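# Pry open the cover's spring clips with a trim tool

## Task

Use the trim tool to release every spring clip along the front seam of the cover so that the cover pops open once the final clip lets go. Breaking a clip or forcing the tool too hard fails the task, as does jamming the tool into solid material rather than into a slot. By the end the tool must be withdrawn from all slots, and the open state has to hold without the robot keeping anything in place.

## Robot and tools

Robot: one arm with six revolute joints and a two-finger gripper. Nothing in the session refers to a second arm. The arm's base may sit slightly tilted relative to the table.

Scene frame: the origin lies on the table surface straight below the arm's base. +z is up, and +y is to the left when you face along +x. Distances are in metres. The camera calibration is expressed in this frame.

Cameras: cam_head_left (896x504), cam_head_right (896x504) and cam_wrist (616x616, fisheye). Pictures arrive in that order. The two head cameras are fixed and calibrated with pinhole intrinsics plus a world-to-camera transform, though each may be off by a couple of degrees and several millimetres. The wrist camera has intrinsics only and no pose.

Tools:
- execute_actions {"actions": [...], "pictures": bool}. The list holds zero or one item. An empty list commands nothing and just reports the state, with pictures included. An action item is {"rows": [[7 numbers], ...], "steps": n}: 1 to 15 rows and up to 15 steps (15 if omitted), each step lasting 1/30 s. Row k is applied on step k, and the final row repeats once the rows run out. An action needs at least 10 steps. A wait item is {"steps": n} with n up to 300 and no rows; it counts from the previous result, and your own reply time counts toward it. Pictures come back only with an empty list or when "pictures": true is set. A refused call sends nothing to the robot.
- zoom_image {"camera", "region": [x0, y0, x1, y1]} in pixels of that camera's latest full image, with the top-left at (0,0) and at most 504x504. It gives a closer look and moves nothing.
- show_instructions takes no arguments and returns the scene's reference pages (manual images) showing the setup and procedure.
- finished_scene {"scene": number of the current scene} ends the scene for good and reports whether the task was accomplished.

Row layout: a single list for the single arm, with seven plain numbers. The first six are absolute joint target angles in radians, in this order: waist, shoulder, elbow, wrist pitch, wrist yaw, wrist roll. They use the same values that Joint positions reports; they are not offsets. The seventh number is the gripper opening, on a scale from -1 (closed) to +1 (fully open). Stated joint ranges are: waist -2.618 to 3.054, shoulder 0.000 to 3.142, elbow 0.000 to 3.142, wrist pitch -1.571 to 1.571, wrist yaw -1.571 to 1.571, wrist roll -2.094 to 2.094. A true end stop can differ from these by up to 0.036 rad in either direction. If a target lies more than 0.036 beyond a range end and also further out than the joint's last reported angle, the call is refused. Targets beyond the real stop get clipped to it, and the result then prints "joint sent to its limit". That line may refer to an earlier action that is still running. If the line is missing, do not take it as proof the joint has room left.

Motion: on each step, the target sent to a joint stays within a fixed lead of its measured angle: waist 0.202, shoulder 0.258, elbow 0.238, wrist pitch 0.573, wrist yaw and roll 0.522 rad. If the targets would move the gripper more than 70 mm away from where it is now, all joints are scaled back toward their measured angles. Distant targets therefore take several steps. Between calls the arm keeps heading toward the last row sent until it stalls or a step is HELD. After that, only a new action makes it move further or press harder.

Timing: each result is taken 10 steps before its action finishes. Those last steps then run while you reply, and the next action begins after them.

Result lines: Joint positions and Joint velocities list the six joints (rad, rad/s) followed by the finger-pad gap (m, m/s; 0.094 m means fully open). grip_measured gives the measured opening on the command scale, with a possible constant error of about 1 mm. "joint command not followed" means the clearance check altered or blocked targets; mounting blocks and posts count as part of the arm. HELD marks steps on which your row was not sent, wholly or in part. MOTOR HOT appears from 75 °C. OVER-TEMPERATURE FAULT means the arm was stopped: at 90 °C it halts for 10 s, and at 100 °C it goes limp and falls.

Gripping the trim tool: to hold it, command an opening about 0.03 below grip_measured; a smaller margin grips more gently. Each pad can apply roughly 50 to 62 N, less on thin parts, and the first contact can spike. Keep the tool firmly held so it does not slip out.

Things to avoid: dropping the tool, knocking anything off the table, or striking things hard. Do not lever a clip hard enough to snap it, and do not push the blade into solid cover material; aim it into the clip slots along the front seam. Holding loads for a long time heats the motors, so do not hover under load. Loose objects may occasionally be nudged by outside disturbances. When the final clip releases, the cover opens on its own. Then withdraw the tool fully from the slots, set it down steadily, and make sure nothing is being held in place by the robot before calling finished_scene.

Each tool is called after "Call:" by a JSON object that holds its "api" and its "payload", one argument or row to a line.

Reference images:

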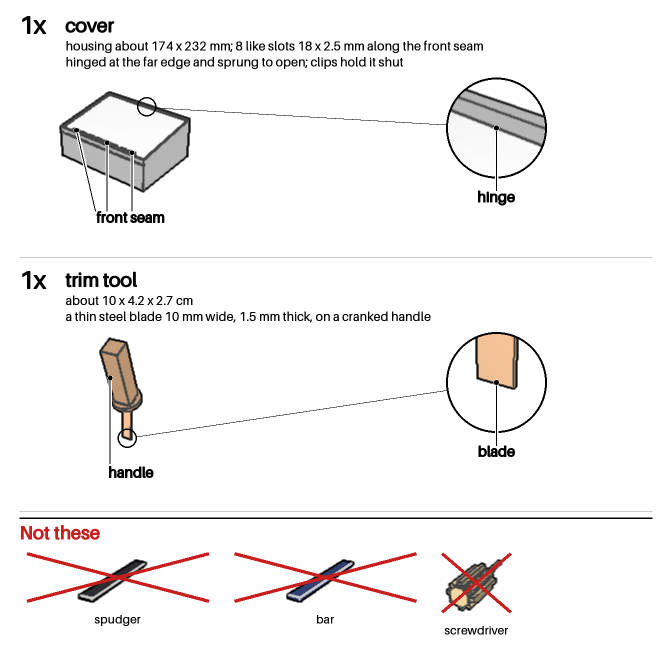

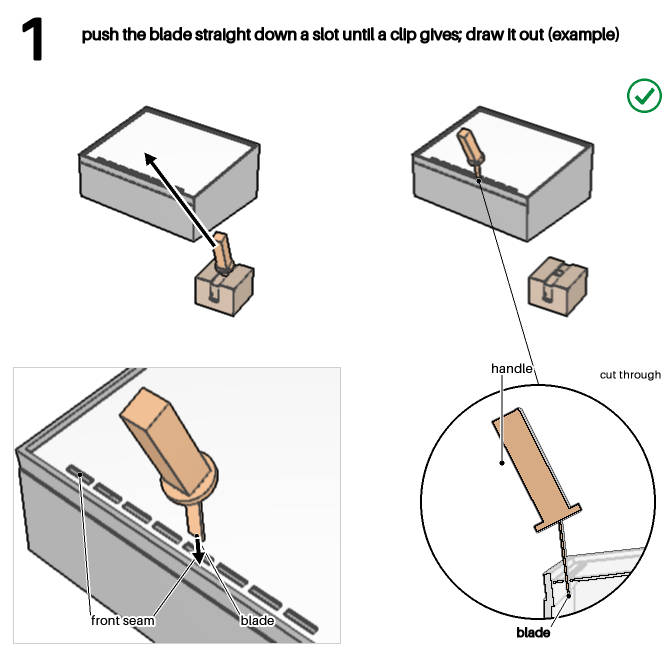

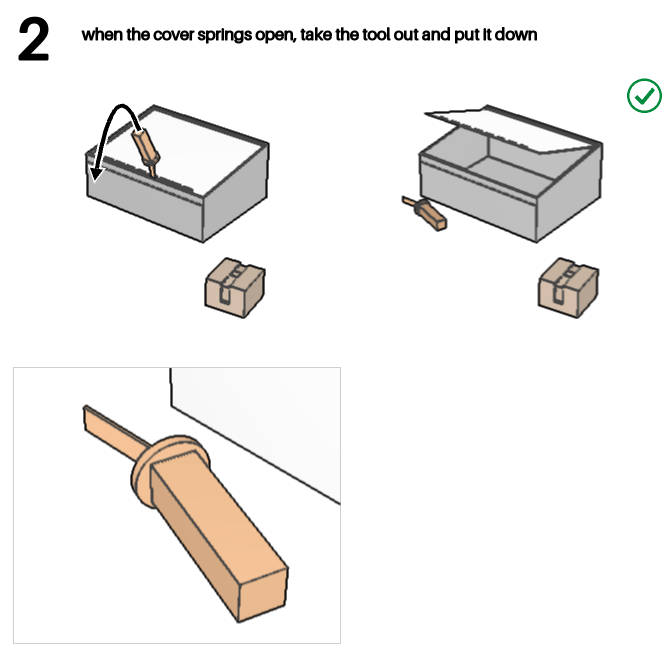

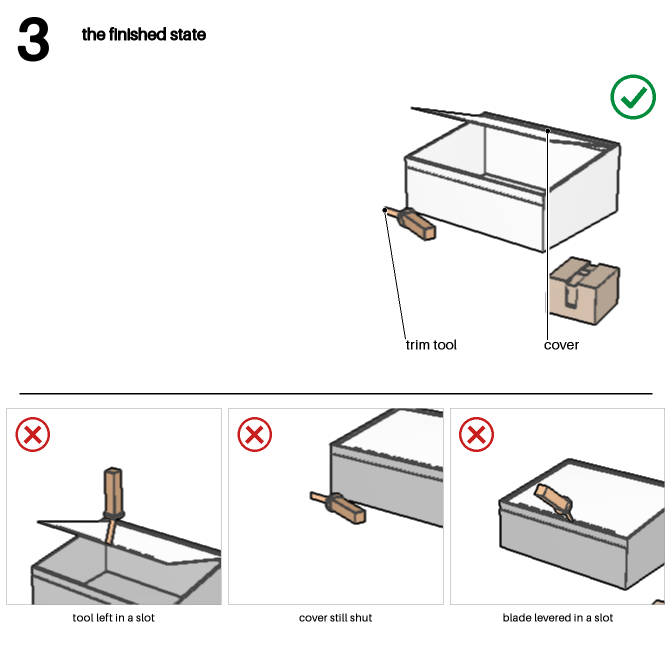

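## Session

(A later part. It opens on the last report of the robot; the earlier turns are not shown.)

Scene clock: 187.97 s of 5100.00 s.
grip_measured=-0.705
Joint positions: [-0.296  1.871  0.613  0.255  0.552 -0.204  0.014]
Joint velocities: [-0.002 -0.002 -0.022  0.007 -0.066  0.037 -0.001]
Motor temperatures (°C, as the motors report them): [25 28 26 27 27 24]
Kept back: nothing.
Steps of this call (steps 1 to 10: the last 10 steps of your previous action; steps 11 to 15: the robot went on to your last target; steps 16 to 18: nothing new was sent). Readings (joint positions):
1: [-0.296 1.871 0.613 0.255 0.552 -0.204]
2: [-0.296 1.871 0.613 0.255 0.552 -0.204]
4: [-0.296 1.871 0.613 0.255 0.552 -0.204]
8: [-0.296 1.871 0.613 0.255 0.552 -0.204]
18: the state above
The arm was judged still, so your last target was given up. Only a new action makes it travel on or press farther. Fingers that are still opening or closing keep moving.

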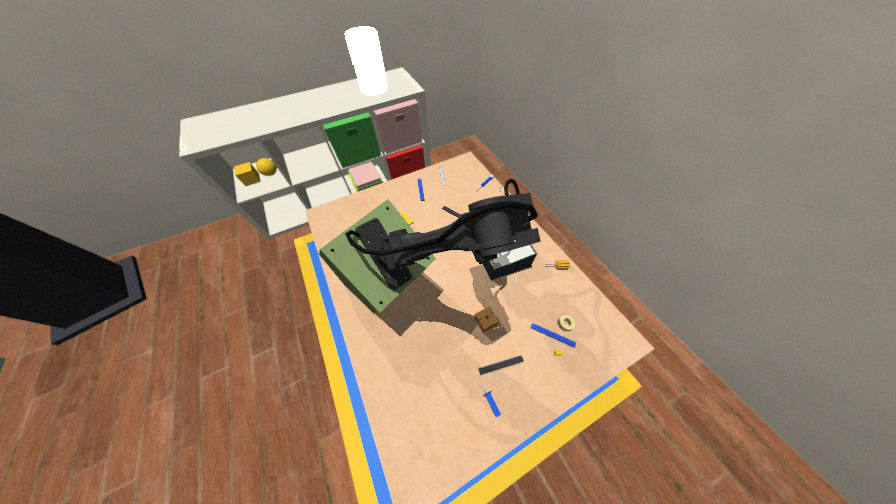

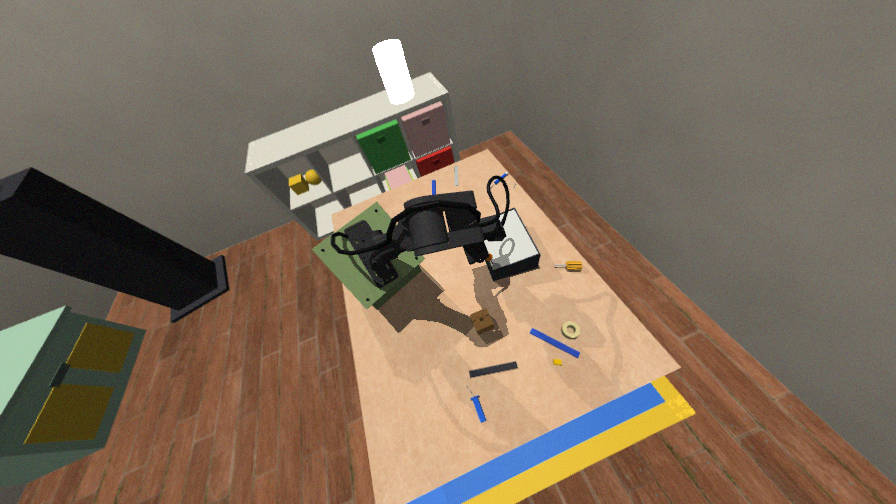

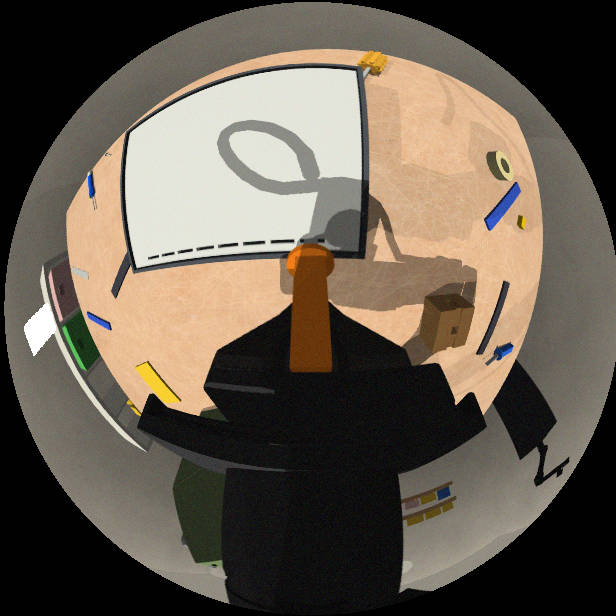

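Call:
{"api": "execute_actions", "payload": {
  "actions": [
    {"rows":[[-0.285,1.871,0.613,0.219,0.552,-0.204,-0.75],[-0.285,1.871,0.613,0.219,0.552,-0.204,-0.75],[-0.285,1.871,0.613,0.232,0.552,-0.204,-0.75],[-0.285,1.871,0.613,0.232,0.552,-0.204,-0.75],[-0.312,1.871,0.613,0.232,0.552,-0.204,-0.75],[-0.314,1.871,0.613,0.232,0.552,-0.204,-0.75],[-0.316,1.871,0.613,0.232,0.552,-0.204,-0.75],[-0.3175,1.871,0.613,0.232,0.552,-0.204,-0.75]],"steps":15}
  ]
}}

Call:
{"api": "execute_actions", "payload": {
  "actions": [
    {"steps":20}
  ],
  "pictures": true
}}

Call:
{"api": "zoom_image", "payload": {
  "camera": "cam_wrist",
  "region": [285, 220, 335, 260]
}}

Scene clock: 189.03 s of 5100.00 s.
grip_measured=-0.705
Joint positions: [-0.297  1.871  0.613  0.255  0.552 -0.204  0.014]
Joint velocities: [-0.027 -0.012 -0.022 -0.066 -0.051 -0.022  0.001]
Motor temperatures (°C, as the motors report them): [25 28 26 27 27 24]
Steps of this call (steps 1 to 27: nothing new was sent; steps 28 to 32: the first 5 steps of this action). Readings (joint positions):
28: [-0.296 1.871 0.613 0.255 0.552 -0.204]
29: [-0.296 1.871 0.613 0.255 0.552 -0.204]
31: [-0.296 1.871 0.613 0.255 0.552 -0.204]
32: the state above

Scene clock: 189.70 s of 5100.00 s.
grip_measured=-0.705
Joint positions: [-0.302  1.871  0.613  0.255  0.548 -0.204  0.014]
Joint velocities: [-0.012 -0.007 -0.002  0.037 -0.007  0.007  0.   ]
Motor temperatures (°C, as the motors report them): [25 28 26 27 27 24]
Kept back: nothing.
Steps of this call (steps 1 to 10: the last 10 steps of your previous action; steps 11 to 15: the robot went on to your last target; steps 16 to 20: nothing new was sent). Readings (joint positions):
1: [-0.299 1.871 0.613 0.255 0.552 -0.204]
2: [-0.300 1.871 0.613 0.255 0.551 -0.204]
4: [-0.302 1.871 0.613 0.255 0.549 -0.204]
8: [-0.302 1.871 0.613 0.255 0.548 -0.204]
20: the state above
The arm was judged still, so your last target was given up. Only a new action makes it travel on or press farther. Fingers that are still opening or closing keep moving.

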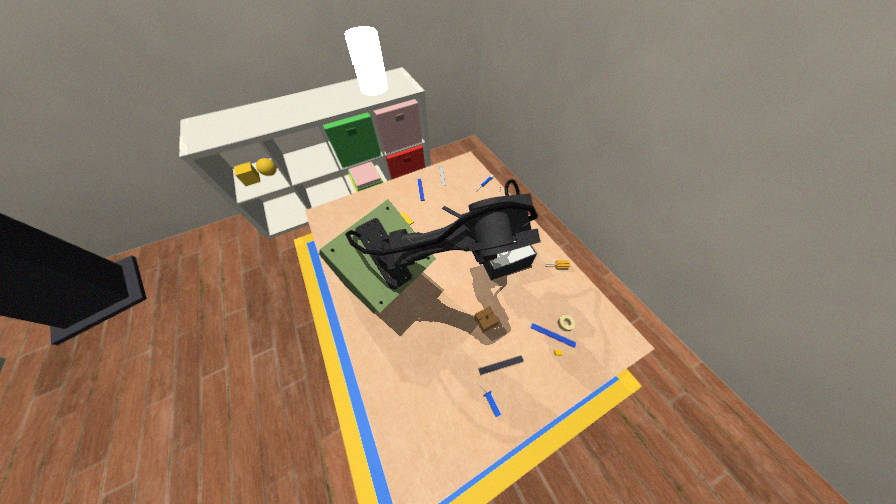

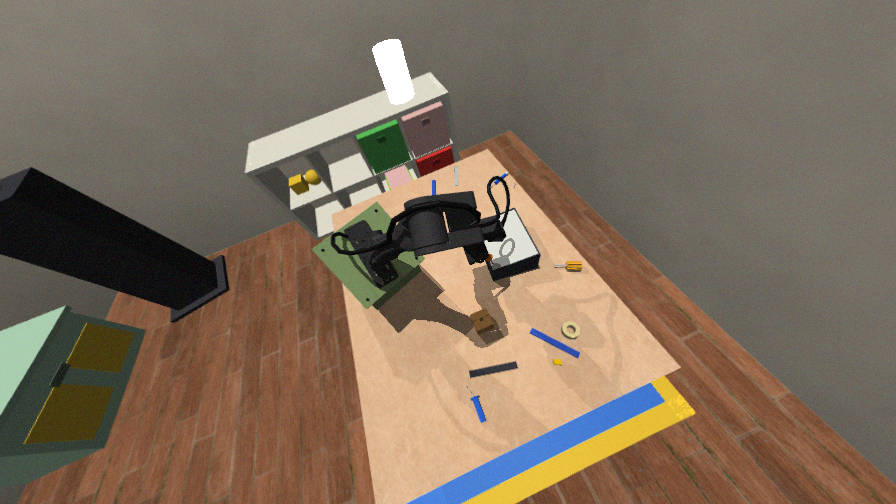

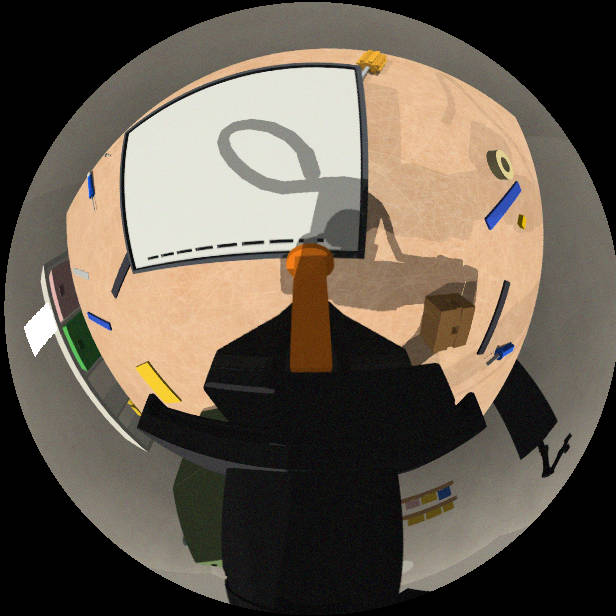

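Region (285, 220, 335, 260) of cam_wrist's 616x616 image, scaled by 10.080, with more detail than that image has; it fills the top 403 rows of this view, and the rest is white.

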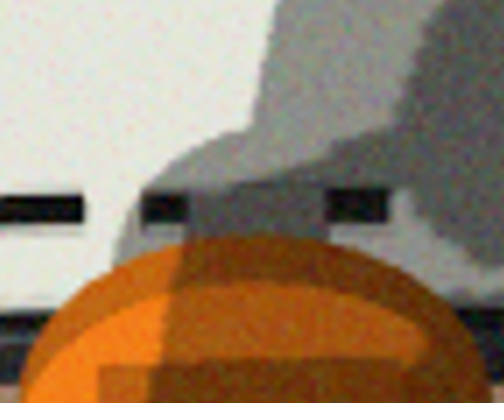

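Call:
{"api": "execute_actions", "payload": {
  "actions": [
    {"rows":[[-0.324,1.871,0.613,0.232,0.548,-0.204,-0.75],[-0.324,1.871,0.613,0.232,0.548,-0.204,-0.75],[-0.324,1.871,0.613,0.232,0.548,-0.204,-0.75],[-0.324,1.871,0.613,0.232,0.548,-0.204,-0.75],[-0.316,1.871,0.613,0.232,0.548,-0.204,-0.75]],"steps":12}
  ]
}}

Call:
{"api": "execute_actions", "payload": {
  "actions": [
    {"steps":18}
  ],
  "pictures": true
}}

Call:
{"api": "zoom_image", "payload": {
  "camera": "cam_wrist",
  "region": [285, 220, 335, 260]
}}

Scene clock: 191.03 s of 5100.00 s.
grip_measured=-0.705
Joint positions: [-0.304  1.871  0.613  0.255  0.546 -0.204  0.014]
Joint velocities: [-0.051 -0.007 -0.022 -0.051 -0.081 -0.066  0.   ]
Motor temperatures (°C, as the motors report them): [25 28 26 27 27 24]
Steps of this call (steps 1 to 38: nothing new was sent; steps 39 to 40: the first 2 steps of this action). Readings (joint positions):
39: [-0.302 1.871 0.613 0.255 0.548 -0.204]
40: the state above

Scene clock: 191.63 s of 5100.00 s.
grip_measured=-0.705
Joint positions: [-0.305  1.871  0.613  0.255  0.544 -0.204  0.014]
Joint velocities: [-0.002 -0.007  0.007  0.037  0.022 -0.022 -0.   ]
Motor temperatures (°C, as the motors report them): [25 28 26 27 27 24]
Kept back: nothing.
Steps of this call (steps 1 to 10: the last 10 steps of your previous action; steps 11 to 15: the robot went on to your last target; steps 16 to 18: nothing new was sent). Readings (joint positions):
1: [-0.305 1.871 0.613 0.255 0.545 -0.204]
2: [-0.305 1.871 0.613 0.255 0.544 -0.204]
4: [-0.305 1.871 0.613 0.255 0.544 -0.204]
8: [-0.305 1.871 0.613 0.255 0.544 -0.204]
18: the state above
The arm was judged still, so your last target was given up. Only a new action makes it travel on or press farther. Fingers that are still opening or closing keep moving.

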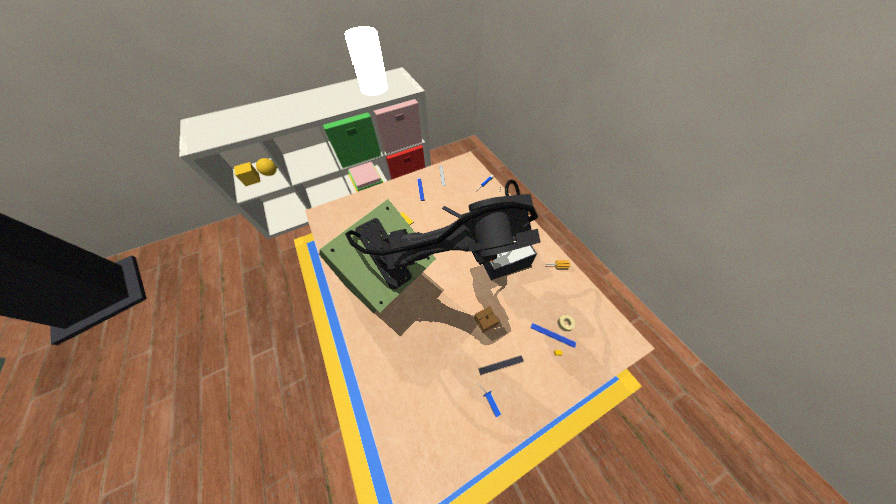

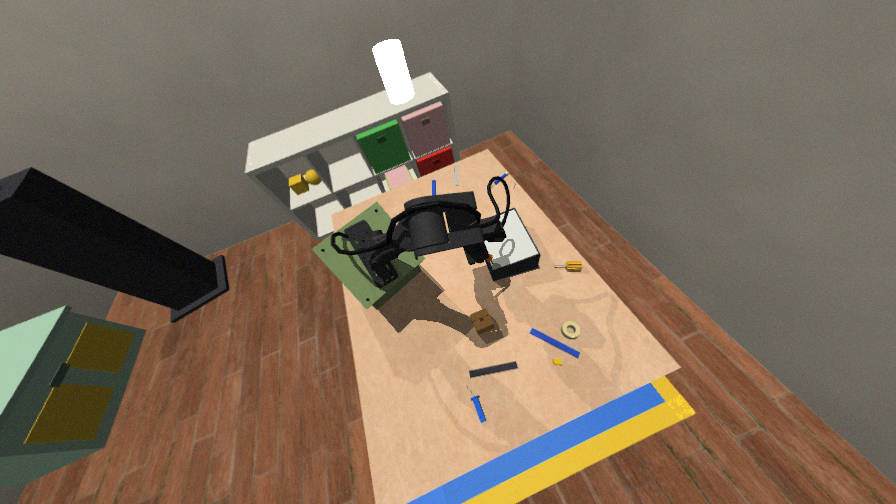

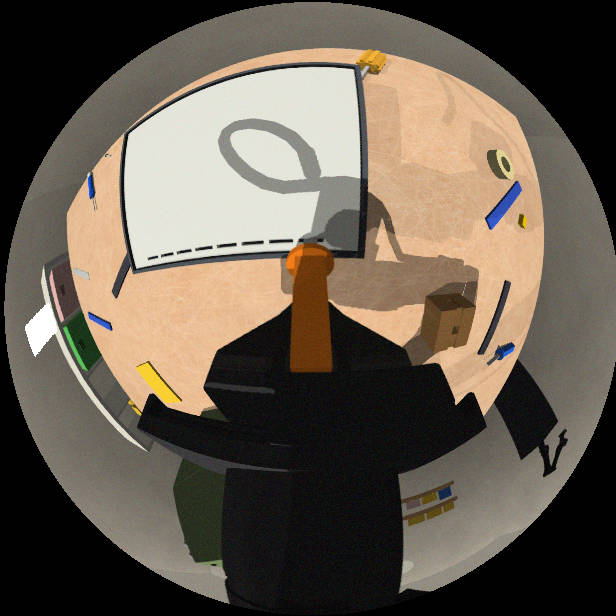

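Region (285, 220, 335, 260) of cam_wrist's 616x616 image, scaled by 10.080, with more detail than that image has; it fills the top 403 rows of this view, and the rest is white.

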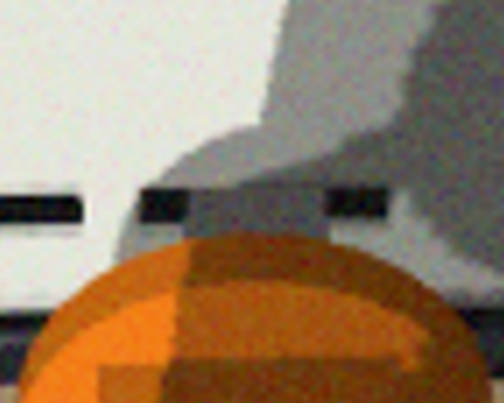

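Call:
{"api": "execute_actions", "payload": {
  "actions": [
    {"rows":[[-0.327,1.871,0.613,0.232,0.540,-0.204,-0.75],[-0.327,1.871,0.613,0.232,0.540,-0.204,-0.75],[-0.327,1.871,0.613,0.232,0.540,-0.204,-0.75],[-0.327,1.871,0.613,0.232,0.540,-0.204,-0.75],[-0.327,1.871,0.613,0.232,0.540,-0.204,-0.75],[-0.327,1.871,0.613,0.232,0.540,-0.204,-0.75],[-0.320,1.871,0.613,0.232,0.540,-0.204,-0.75]],"steps":12}
  ]
}}

Call:
{"api": "execute_actions", "payload": {
  "actions": [
    {"steps":18}
  ],
  "pictures": true
}}

Call:
{"api": "zoom_image", "payload": {
  "camera": "cam_wrist",
  "region": [285, 220, 335, 260]
}}

Scene clock: 193.90 s of 5100.00 s.
grip_measured=-0.705
Joint positions: [-0.306  1.871  0.613  0.255  0.543 -0.204  0.014]
Joint velocities: [-0.012  0.002  0.002 -0.022 -0.037  0.081 -0.   ]
Motor temperatures (°C, as the motors report them): [25 28 26 27 27 24]
Steps of this call (steps 1 to 66: nothing new was sent; steps 67 to 68: the first 2 steps of this action). Readings (joint positions):
67: [-0.305 1.871 0.613 0.255 0.543 -0.204]
68: the state above

Scene clock: 194.50 s of 5100.00 s.
grip_measured=-0.705
Joint positions: [-0.307  1.871  0.613  0.255  0.54  -0.204  0.014]
Joint velocities: [ 0.007 -0.017 -0.002  0.022 -0.095 -0.007  0.   ]
Motor temperatures (°C, as the motors report them): [25 28 26 27 27 24]
Kept back: nothing.
Steps of this call (steps 1 to 10: the last 10 steps of your previous action; steps 11 to 15: the robot went on to your last target; steps 16 to 18: nothing new was sent). Readings (joint positions):
1: [-0.306 1.871 0.613 0.255 0.542 -0.204]
2: [-0.307 1.871 0.613 0.255 0.541 -0.204]
4: [-0.307 1.871 0.613 0.255 0.540 -0.204]
8: [-0.307 1.871 0.613 0.255 0.540 -0.204]
18: the state above
The arm was judged still, so your last target was given up. Only a new action makes it travel on or press farther. Fingers that are still opening or closing keep moving.

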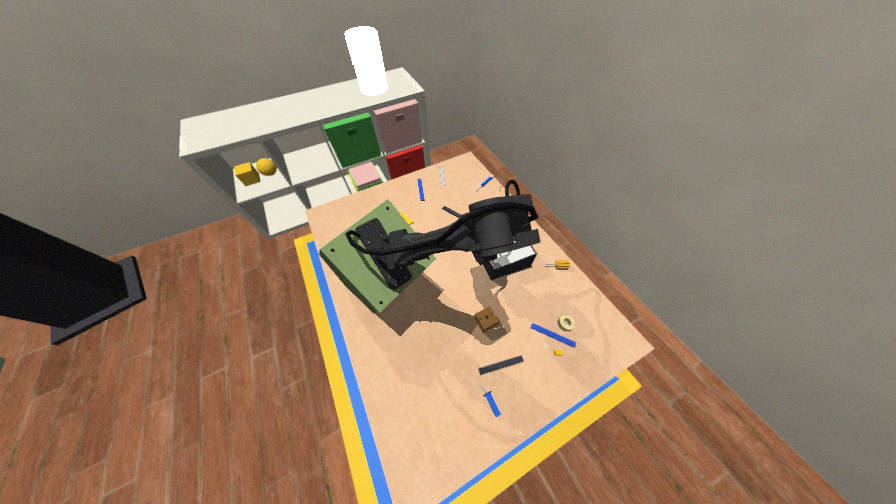

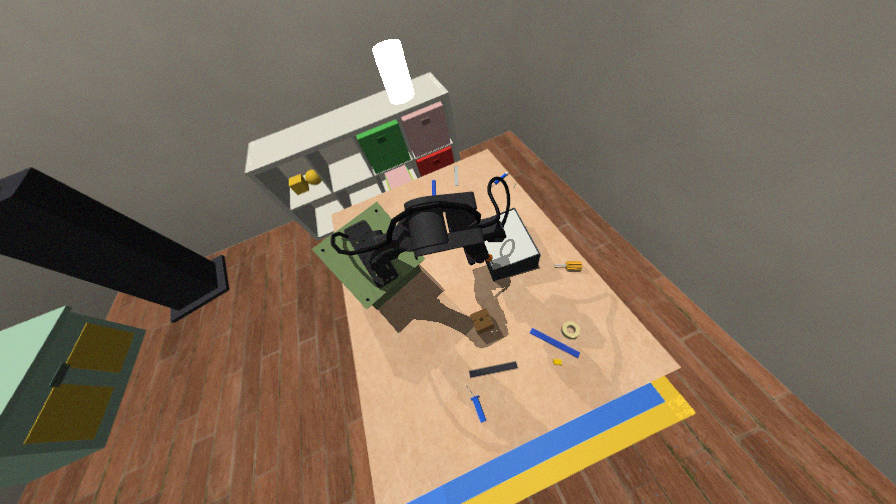

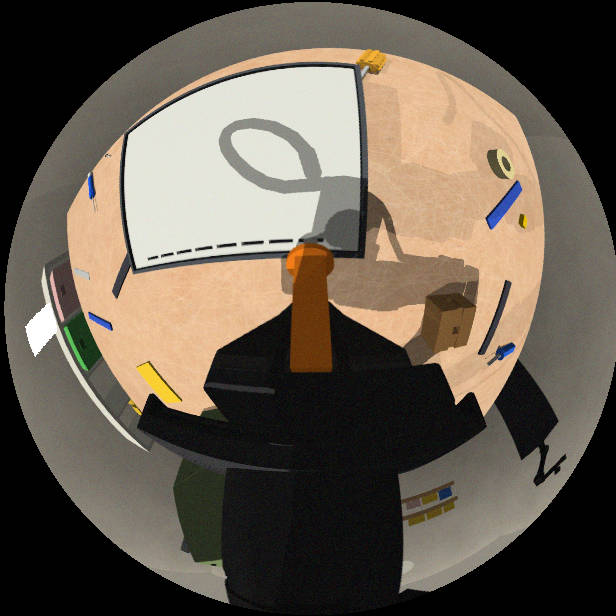

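Region (285, 220, 335, 260) of cam_wrist's 616x616 image, scaled by 10.080, with more detail than that image has; it fills the top 403 rows of this view, and the rest is white.

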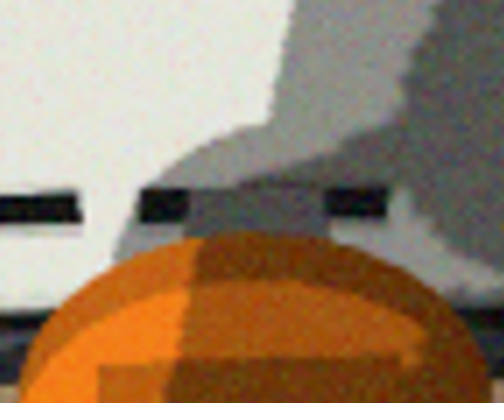

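Call:
{"api": "execute_actions", "payload": {
  "actions": [
    {"rows":[[-0.285,1.847,0.613,0.236,0.550,-0.198,-0.75],[-0.285,1.845,0.613,0.233,0.5535,-0.197,-0.75],[-0.285,1.843,0.613,0.230,0.554,-0.196,-0.75],[-0.285,1.841,0.613,0.226,0.555,-0.194,-0.75],[-0.284,1.839,0.613,0.222,0.556,-0.192,-0.75],[-0.283,1.836,0.613,0.218,0.557,-0.191,-0.75],[-0.282,1.834,0.613,0.213,0.558,-0.189,-0.75],[-0.281,1.831,0.613,0.208,0.559,-0.187,-0.75],[-0.280,1.8285,0.613,0.2015,0.5596,-0.1855,-0.75]],"steps":15}
  ]
}}

Call:
{"api": "execute_actions", "payload": {
  "actions": [
    {"steps":20}
  ],
  "pictures": true
}}

Call:
{"api": "zoom_image", "payload": {
  "camera": "cam_wrist",
  "region": [285, 220, 335, 260]
}}

Scene clock: 195.63 s of 5100.00 s.
grip_measured=-0.705
Joint positions: [-0.303  1.859  0.613  0.248  0.543 -0.203  0.014]
Joint velocities: [-0.032 -0.056 -0.002 -0.022  0.081 -0.066 -0.001]
Motor temperatures (°C, as the motors report them): [25 28 26 27 27 24]
Steps of this call (steps 1 to 29: nothing new was sent; steps 30 to 34: the first 5 steps of this action). Readings (joint positions):
30: [-0.306 1.869 0.613 0.255 0.540 -0.204]
31: [-0.304 1.865 0.613 0.255 0.541 -0.204]
33: [-0.303 1.860 0.613 0.250 0.543 -0.203]
34: the state above

Scene clock: 196.30 s of 5100.00 s.
grip_measured=-0.705
Joint positions: [-0.298  1.844  0.613  0.225  0.55  -0.195  0.014]
Joint velocities: [-0.002 -0.002  0.002 -0.095  0.037 -0.007 -0.001]
Motor temperatures (°C, as the motors report them): [25 28 26 27 27 24]
Kept back: nothing.
Steps of this call (steps 1 to 10: the last 10 steps of your previous action; steps 11 to 20: the robot went on to your last target). Readings (joint positions):
1: [-0.303 1.857 0.613 0.246 0.544 -0.203]
2: [-0.303 1.855 0.613 0.242 0.545 -0.202]
4: [-0.303 1.850 0.613 0.236 0.547 -0.200]
8: [-0.303 1.844 0.613 0.228 0.549 -0.197]
20: the state above

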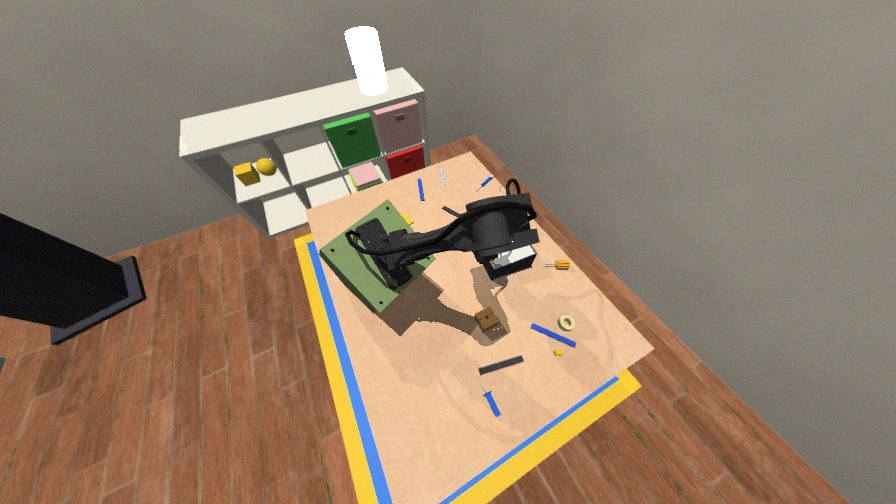

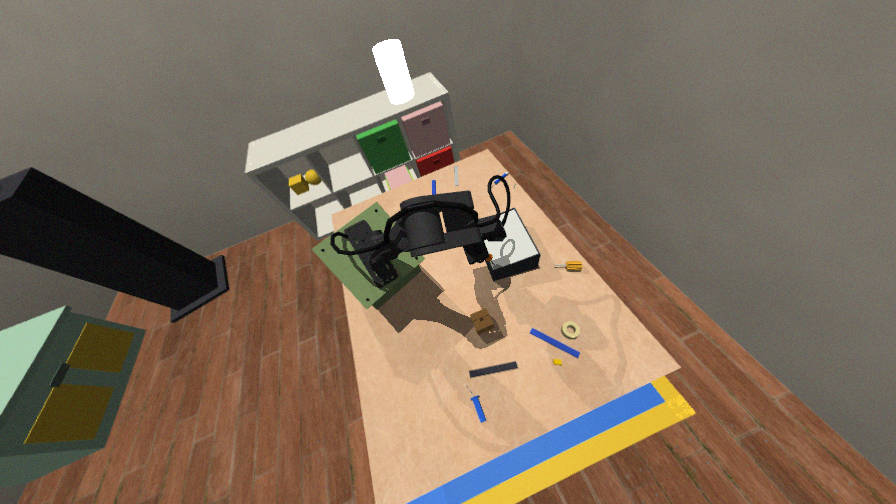

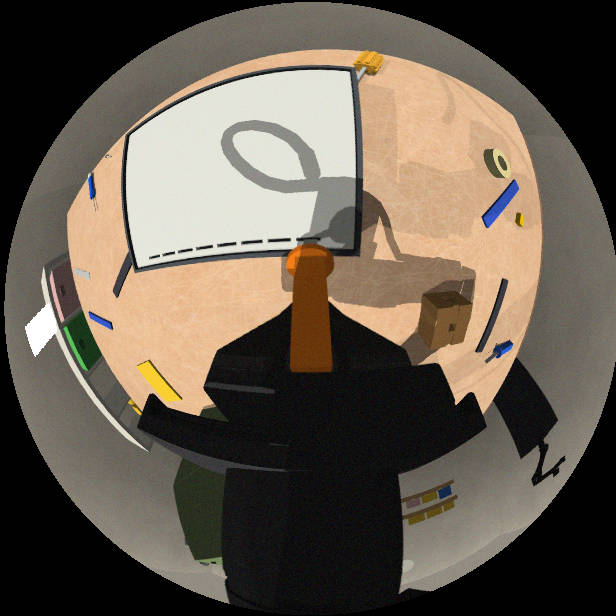

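Region (285, 220, 335, 260) of cam_wrist's 616x616 image, scaled by 10.080, with more detail than that image has; it fills the top 403 rows of this view, and the rest is white.

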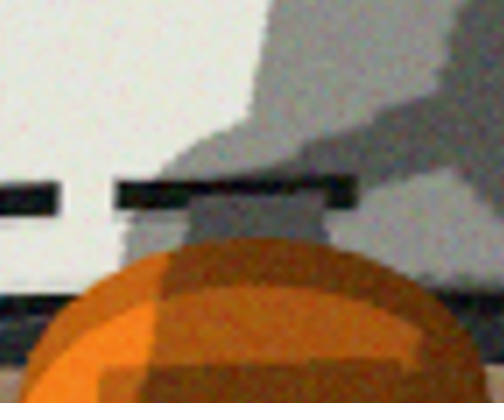

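Call:
{"api": "execute_actions", "payload": {
  "actions": [
    {"rows":[[-0.308,1.868,0.613,0.243,0.540,-0.205,-0.75],[-0.3091,1.8701,0.613,0.2459,0.5393,-0.2063,-0.75],[-0.3101,1.8723,0.613,0.2488,0.5386,-0.2076,-0.75],[-0.3112,1.8744,0.613,0.2517,0.5379,-0.2089,-0.75],[-0.3123,1.8766,0.613,0.2546,0.5372,-0.2102,-0.75],[-0.3134,1.8787,0.613,0.2576,0.5365,-0.2115,-0.75],[-0.3144,1.8808,0.613,0.2605,0.5358,-0.2128,-0.75],[-0.3155,1.8830,0.613,0.2634,0.5351,-0.2141,-0.75],[-0.3166,1.8851,0.613,0.2663,0.5344,-0.2154,-0.75],[-0.3176,1.8873,0.613,0.2692,0.5337,-0.2167,-0.75],[-0.3187,1.8894,0.613,0.2721,0.5330,-0.2180,-0.75],[-0.3198,1.8915,0.613,0.2750,0.5323,-0.2193,-0.75],[-0.3208,1.8937,0.613,0.2779,0.5316,-0.2206,-0.75],[-0.3219,1.8958,0.613,0.2808,0.5309,-0.2219,-0.75],[-0.3230,1.8980,0.613,0.2837,0.5302,-0.2232,-0.75]],"steps":15}
  ]
}}

Call:
{"api": "execute_actions", "payload": {
  "actions": [
    {"steps":20}
  ],
  "pictures": true
}}

Call:
{"api": "zoom_image", "payload": {
  "camera": "cam_wrist",
  "region": [285, 220, 335, 260]
}}

Scene clock: 205.30 s of 5100.00 s.
grip_measured=-0.705
Joint positions: [-0.302  1.853  0.613  0.238  0.549 -0.197  0.014]
Joint velocities: [-0.061  0.081 -0.007  0.198 -0.037 -0.022  0.001]
Motor temperatures (°C, as the motors report them): [25 29 26 27 27 24]
Steps of this call (steps 1 to 15: the robot went on to your last target; steps 16 to 90: nothing new was sent; then 5.83 s passed at rest; steps 91 to 95: the first 5 steps of this action). Readings (joint positions):
91: [-0.298 1.844 0.613 0.226 0.550 -0.195]
92: [-0.298 1.845 0.613 0.228 0.550 -0.195]
94: [-0.300 1.851 0.613 0.234 0.550 -0.196]
95: the state above

Scene clock: 205.97 s of 5100.00 s.
grip_measured=-0.705
Joint positions: [-0.309  1.87   0.613  0.264  0.546 -0.21   0.014]
Joint velocities: [-0.002  0.022 -0.002 -0.007  0.051  0.007  0.001]
Motor temperatures (°C, as the motors report them): [25 29 26 27 27 24]
Kept back: nothing.
Steps of this call (steps 1 to 10: the last 10 steps of your previous action; steps 11 to 20: the robot went on to your last target). Readings (joint positions):
1: [-0.303 1.856 0.613 0.242 0.548 -0.198]
2: [-0.305 1.858 0.613 0.245 0.548 -0.199]
4: [-0.307 1.862 0.613 0.252 0.547 -0.201]
8: [-0.308 1.867 0.613 0.259 0.546 -0.205]
20: the state above

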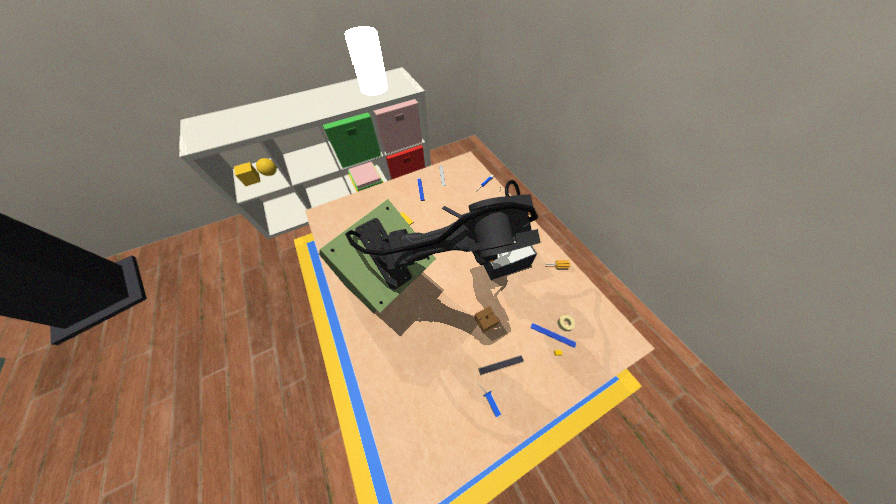

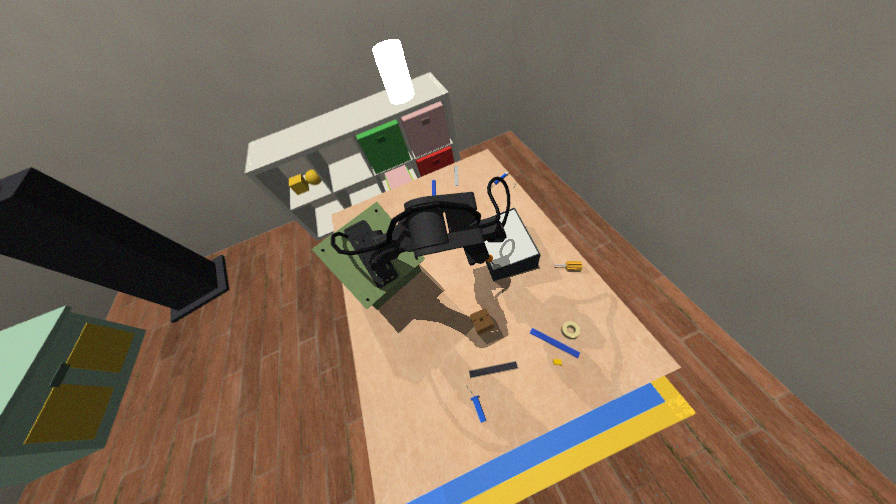

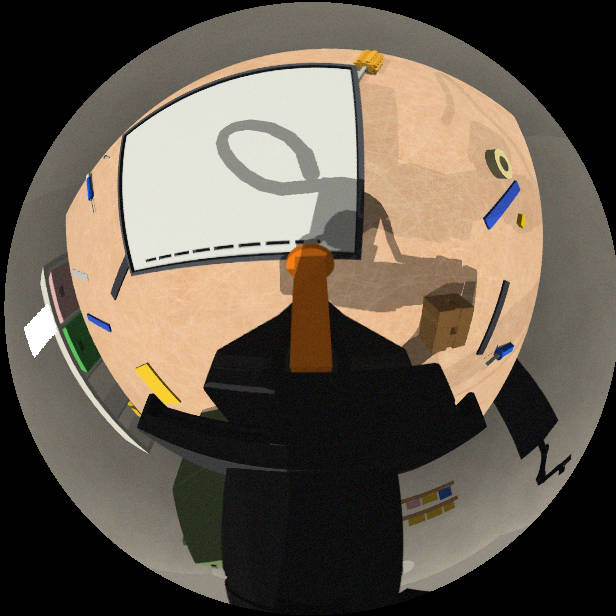

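Region (285, 220, 335, 260) of cam_wrist's 616x616 image, scaled by 10.080, with more detail than that image has; it fills the top 403 rows of this view, and the rest is white.

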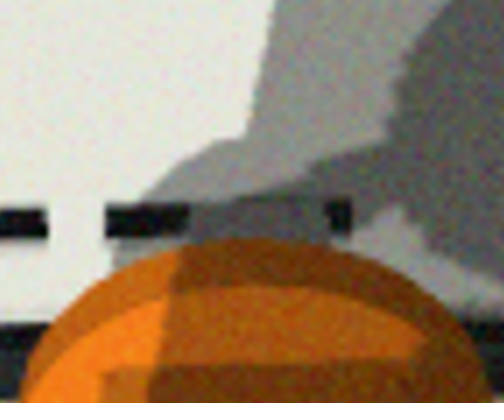

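Call:
{"api": "execute_actions", "payload": {
  "actions": [
    {"rows":[[-0.287,1.846,0.613,0.244,0.553,-0.200,-0.75],[-0.286,1.845,0.613,0.239,0.5535,-0.198,-0.75],[-0.285,1.843,0.613,0.234,0.554,-0.196,-0.75],[-0.285,1.841,0.613,0.229,0.555,-0.194,-0.75],[-0.284,1.839,0.613,0.224,0.556,-0.192,-0.75],[-0.283,1.836,0.613,0.219,0.557,-0.191,-0.75],[-0.282,1.834,0.613,0.213,0.558,-0.189,-0.75],[-0.281,1.831,0.613,0.208,0.559,-0.187,-0.75],[-0.280,1.8285,0.613,0.2015,0.5596,-0.1855,-0.75]],"steps":15}
  ]
}}

Call:
{"api": "execute_actions", "payload": {
  "actions": [
    {"steps":24}
  ]
}}

Scene clock: 207.07 s of 5100.00 s.
grip_measured=-0.705
Joint positions: [-0.304  1.859  0.613  0.25   0.547 -0.206  0.014]
Joint velocities: [ 0.012 -0.066 -0.007 -0.11   0.051  0.037  0.001]
Motor temperatures (°C, as the motors report them): [25 29 26 27 27 24]
Steps of this call (steps 1 to 15: the robot went on to your last target; steps 16 to 28: nothing new was sent; steps 29 to 33: the first 5 steps of this action). Readings (joint positions):
29: [-0.308 1.869 0.613 0.263 0.547 -0.210]
30: [-0.307 1.866 0.613 0.260 0.547 -0.209]
32: [-0.305 1.861 0.613 0.253 0.547 -0.207]
33: the state above

Scene clock: 207.87 s of 5100.00 s.
grip_measured=-0.705
Joint positions: [-0.298  1.844  0.613  0.225  0.55  -0.195  0.014]
Joint velocities: [-0.007 -0.012  0.012  0.051 -0.022  0.007 -0.001]
Motor temperatures (°C, as the motors report them): [25 29 26 27 27 24]
Kept back: nothing.
Steps of this call (steps 1 to 10: the last 10 steps of your previous action; steps 11 to 24: the robot went on to your last target). Readings (joint positions):
1: [-0.303 1.857 0.613 0.247 0.548 -0.205]
2: [-0.302 1.855 0.613 0.244 0.548 -0.203]
4: [-0.300 1.849 0.613 0.236 0.549 -0.200]
8: [-0.298 1.844 0.613 0.227 0.550 -0.197]
24: the state above

Call:
{"api": "execute_actions", "payload": {
  "actions": [
    {"rows":[[-0.308,1.868,0.613,0.239,0.540,-0.205,-0.75],[-0.3091,1.8701,0.613,0.2419,0.5393,-0.2063,-0.75],[-0.3101,1.8723,0.613,0.2448,0.5386,-0.2076,-0.75],[-0.3112,1.8744,0.613,0.2477,0.5379,-0.2089,-0.75],[-0.3123,1.8766,0.613,0.2506,0.5372,-0.2102,-0.75],[-0.3134,1.8787,0.613,0.2536,0.5365,-0.2115,-0.75],[-0.3144,1.8808,0.613,0.2565,0.5358,-0.2128,-0.75],[-0.3155,1.8830,0.613,0.2594,0.5351,-0.2141,-0.75],[-0.3166,1.8851,0.613,0.2623,0.5344,-0.2154,-0.75],[-0.3176,1.8873,0.613,0.2652,0.5337,-0.2167,-0.75],[-0.3187,1.8894,0.613,0.2681,0.5330,-0.2180,-0.75],[-0.3198,1.8915,0.613,0.2710,0.5323,-0.2193,-0.75],[-0.3208,1.8937,0.613,0.2739,0.5316,-0.2206,-0.75]],"steps":15}
  ]
}}

Call:
{"api": "execute_actions", "payload": {
  "actions": [
    {"steps":20}
  ],
  "pictures": true
}}

Call:
{"api": "zoom_image", "payload": {
  "camera": "cam_wrist",
  "region": [285, 220, 335, 260]
}}

Scene clock: 208.87 s of 5100.00 s.
grip_measured=-0.705
Joint positions: [-0.302  1.852  0.613  0.235  0.549 -0.197  0.014]
Joint velocities: [-0.042  0.105 -0.002  0.139 -0.037 -0.11  -0.   ]
Motor temperatures (°C, as the motors report them): [25 29 26 27 27 24]
Steps of this call (steps 1 to 15: the robot went on to your last target; steps 16 to 25: nothing new was sent; steps 26 to 30: the first 5 steps of this action). Readings (joint positions):
26: [-0.298 1.844 0.613 0.226 0.550 -0.195]
27: [-0.298 1.844 0.613 0.226 0.550 -0.195]
29: [-0.300 1.848 0.613 0.231 0.550 -0.196]
30: the state above

Scene clock: 209.53 s of 5100.00 s.
grip_measured=-0.705
Joint positions: [-0.308  1.868  0.613  0.26   0.545 -0.208  0.014]
Joint velocities: [-0.012 -0.007 -0.002 -0.022  0.037 -0.022  0.001]
Motor temperatures (°C, as the motors report them): [25 29 26 27 27 24]
Kept back: nothing.
Steps of this call (steps 1 to 10: the last 10 steps of your previous action; steps 11 to 20: the robot went on to your last target). Readings (joint positions):
1: [-0.303 1.855 0.613 0.239 0.548 -0.198]
2: [-0.304 1.857 0.613 0.244 0.548 -0.199]
4: [-0.306 1.862 0.613 0.250 0.546 -0.201]
8: [-0.308 1.867 0.613 0.258 0.545 -0.205]
20: the state above

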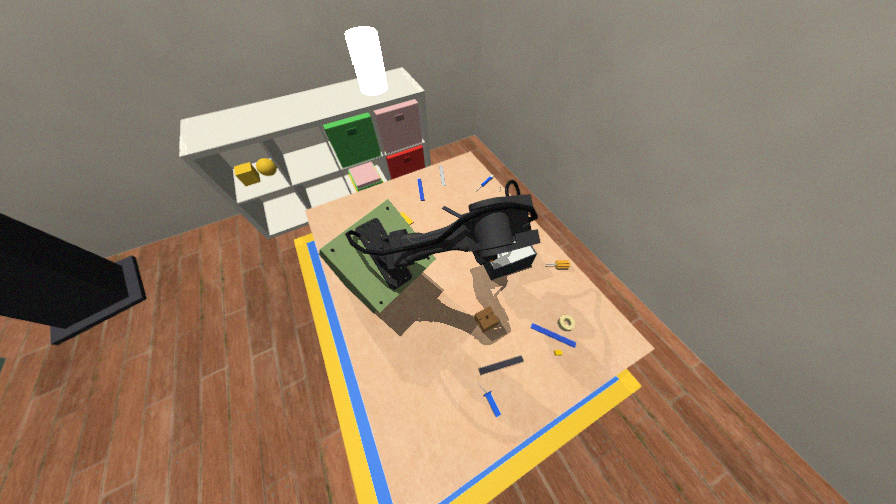

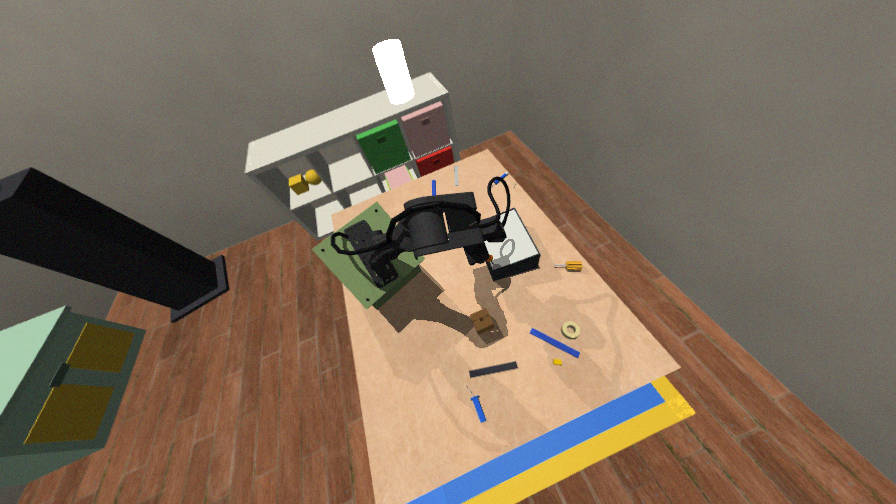

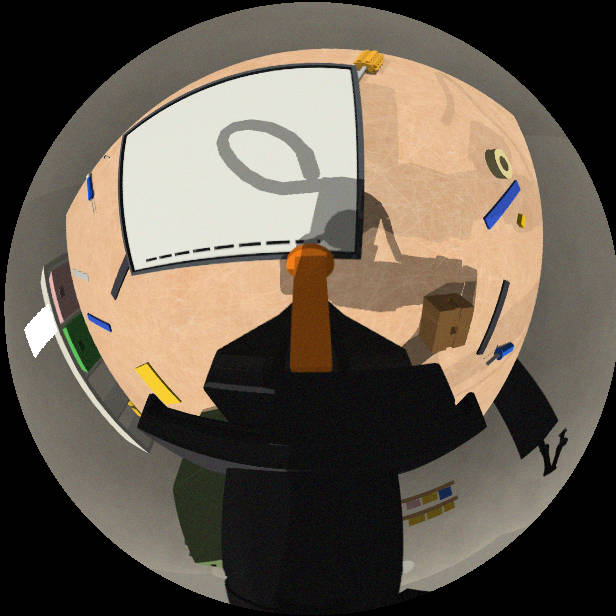

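Region (285, 220, 335, 260) of cam_wrist's 616x616 image, scaled by 10.080, with more detail than that image has; it fills the top 403 rows of this view, and the rest is white.

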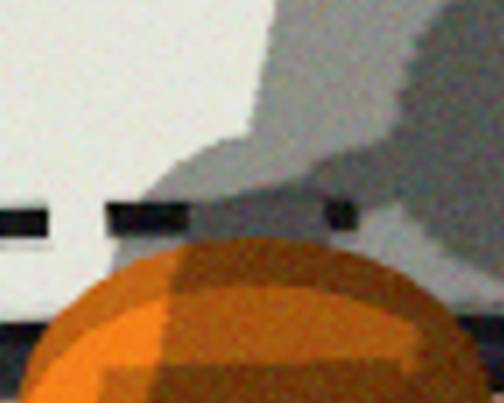

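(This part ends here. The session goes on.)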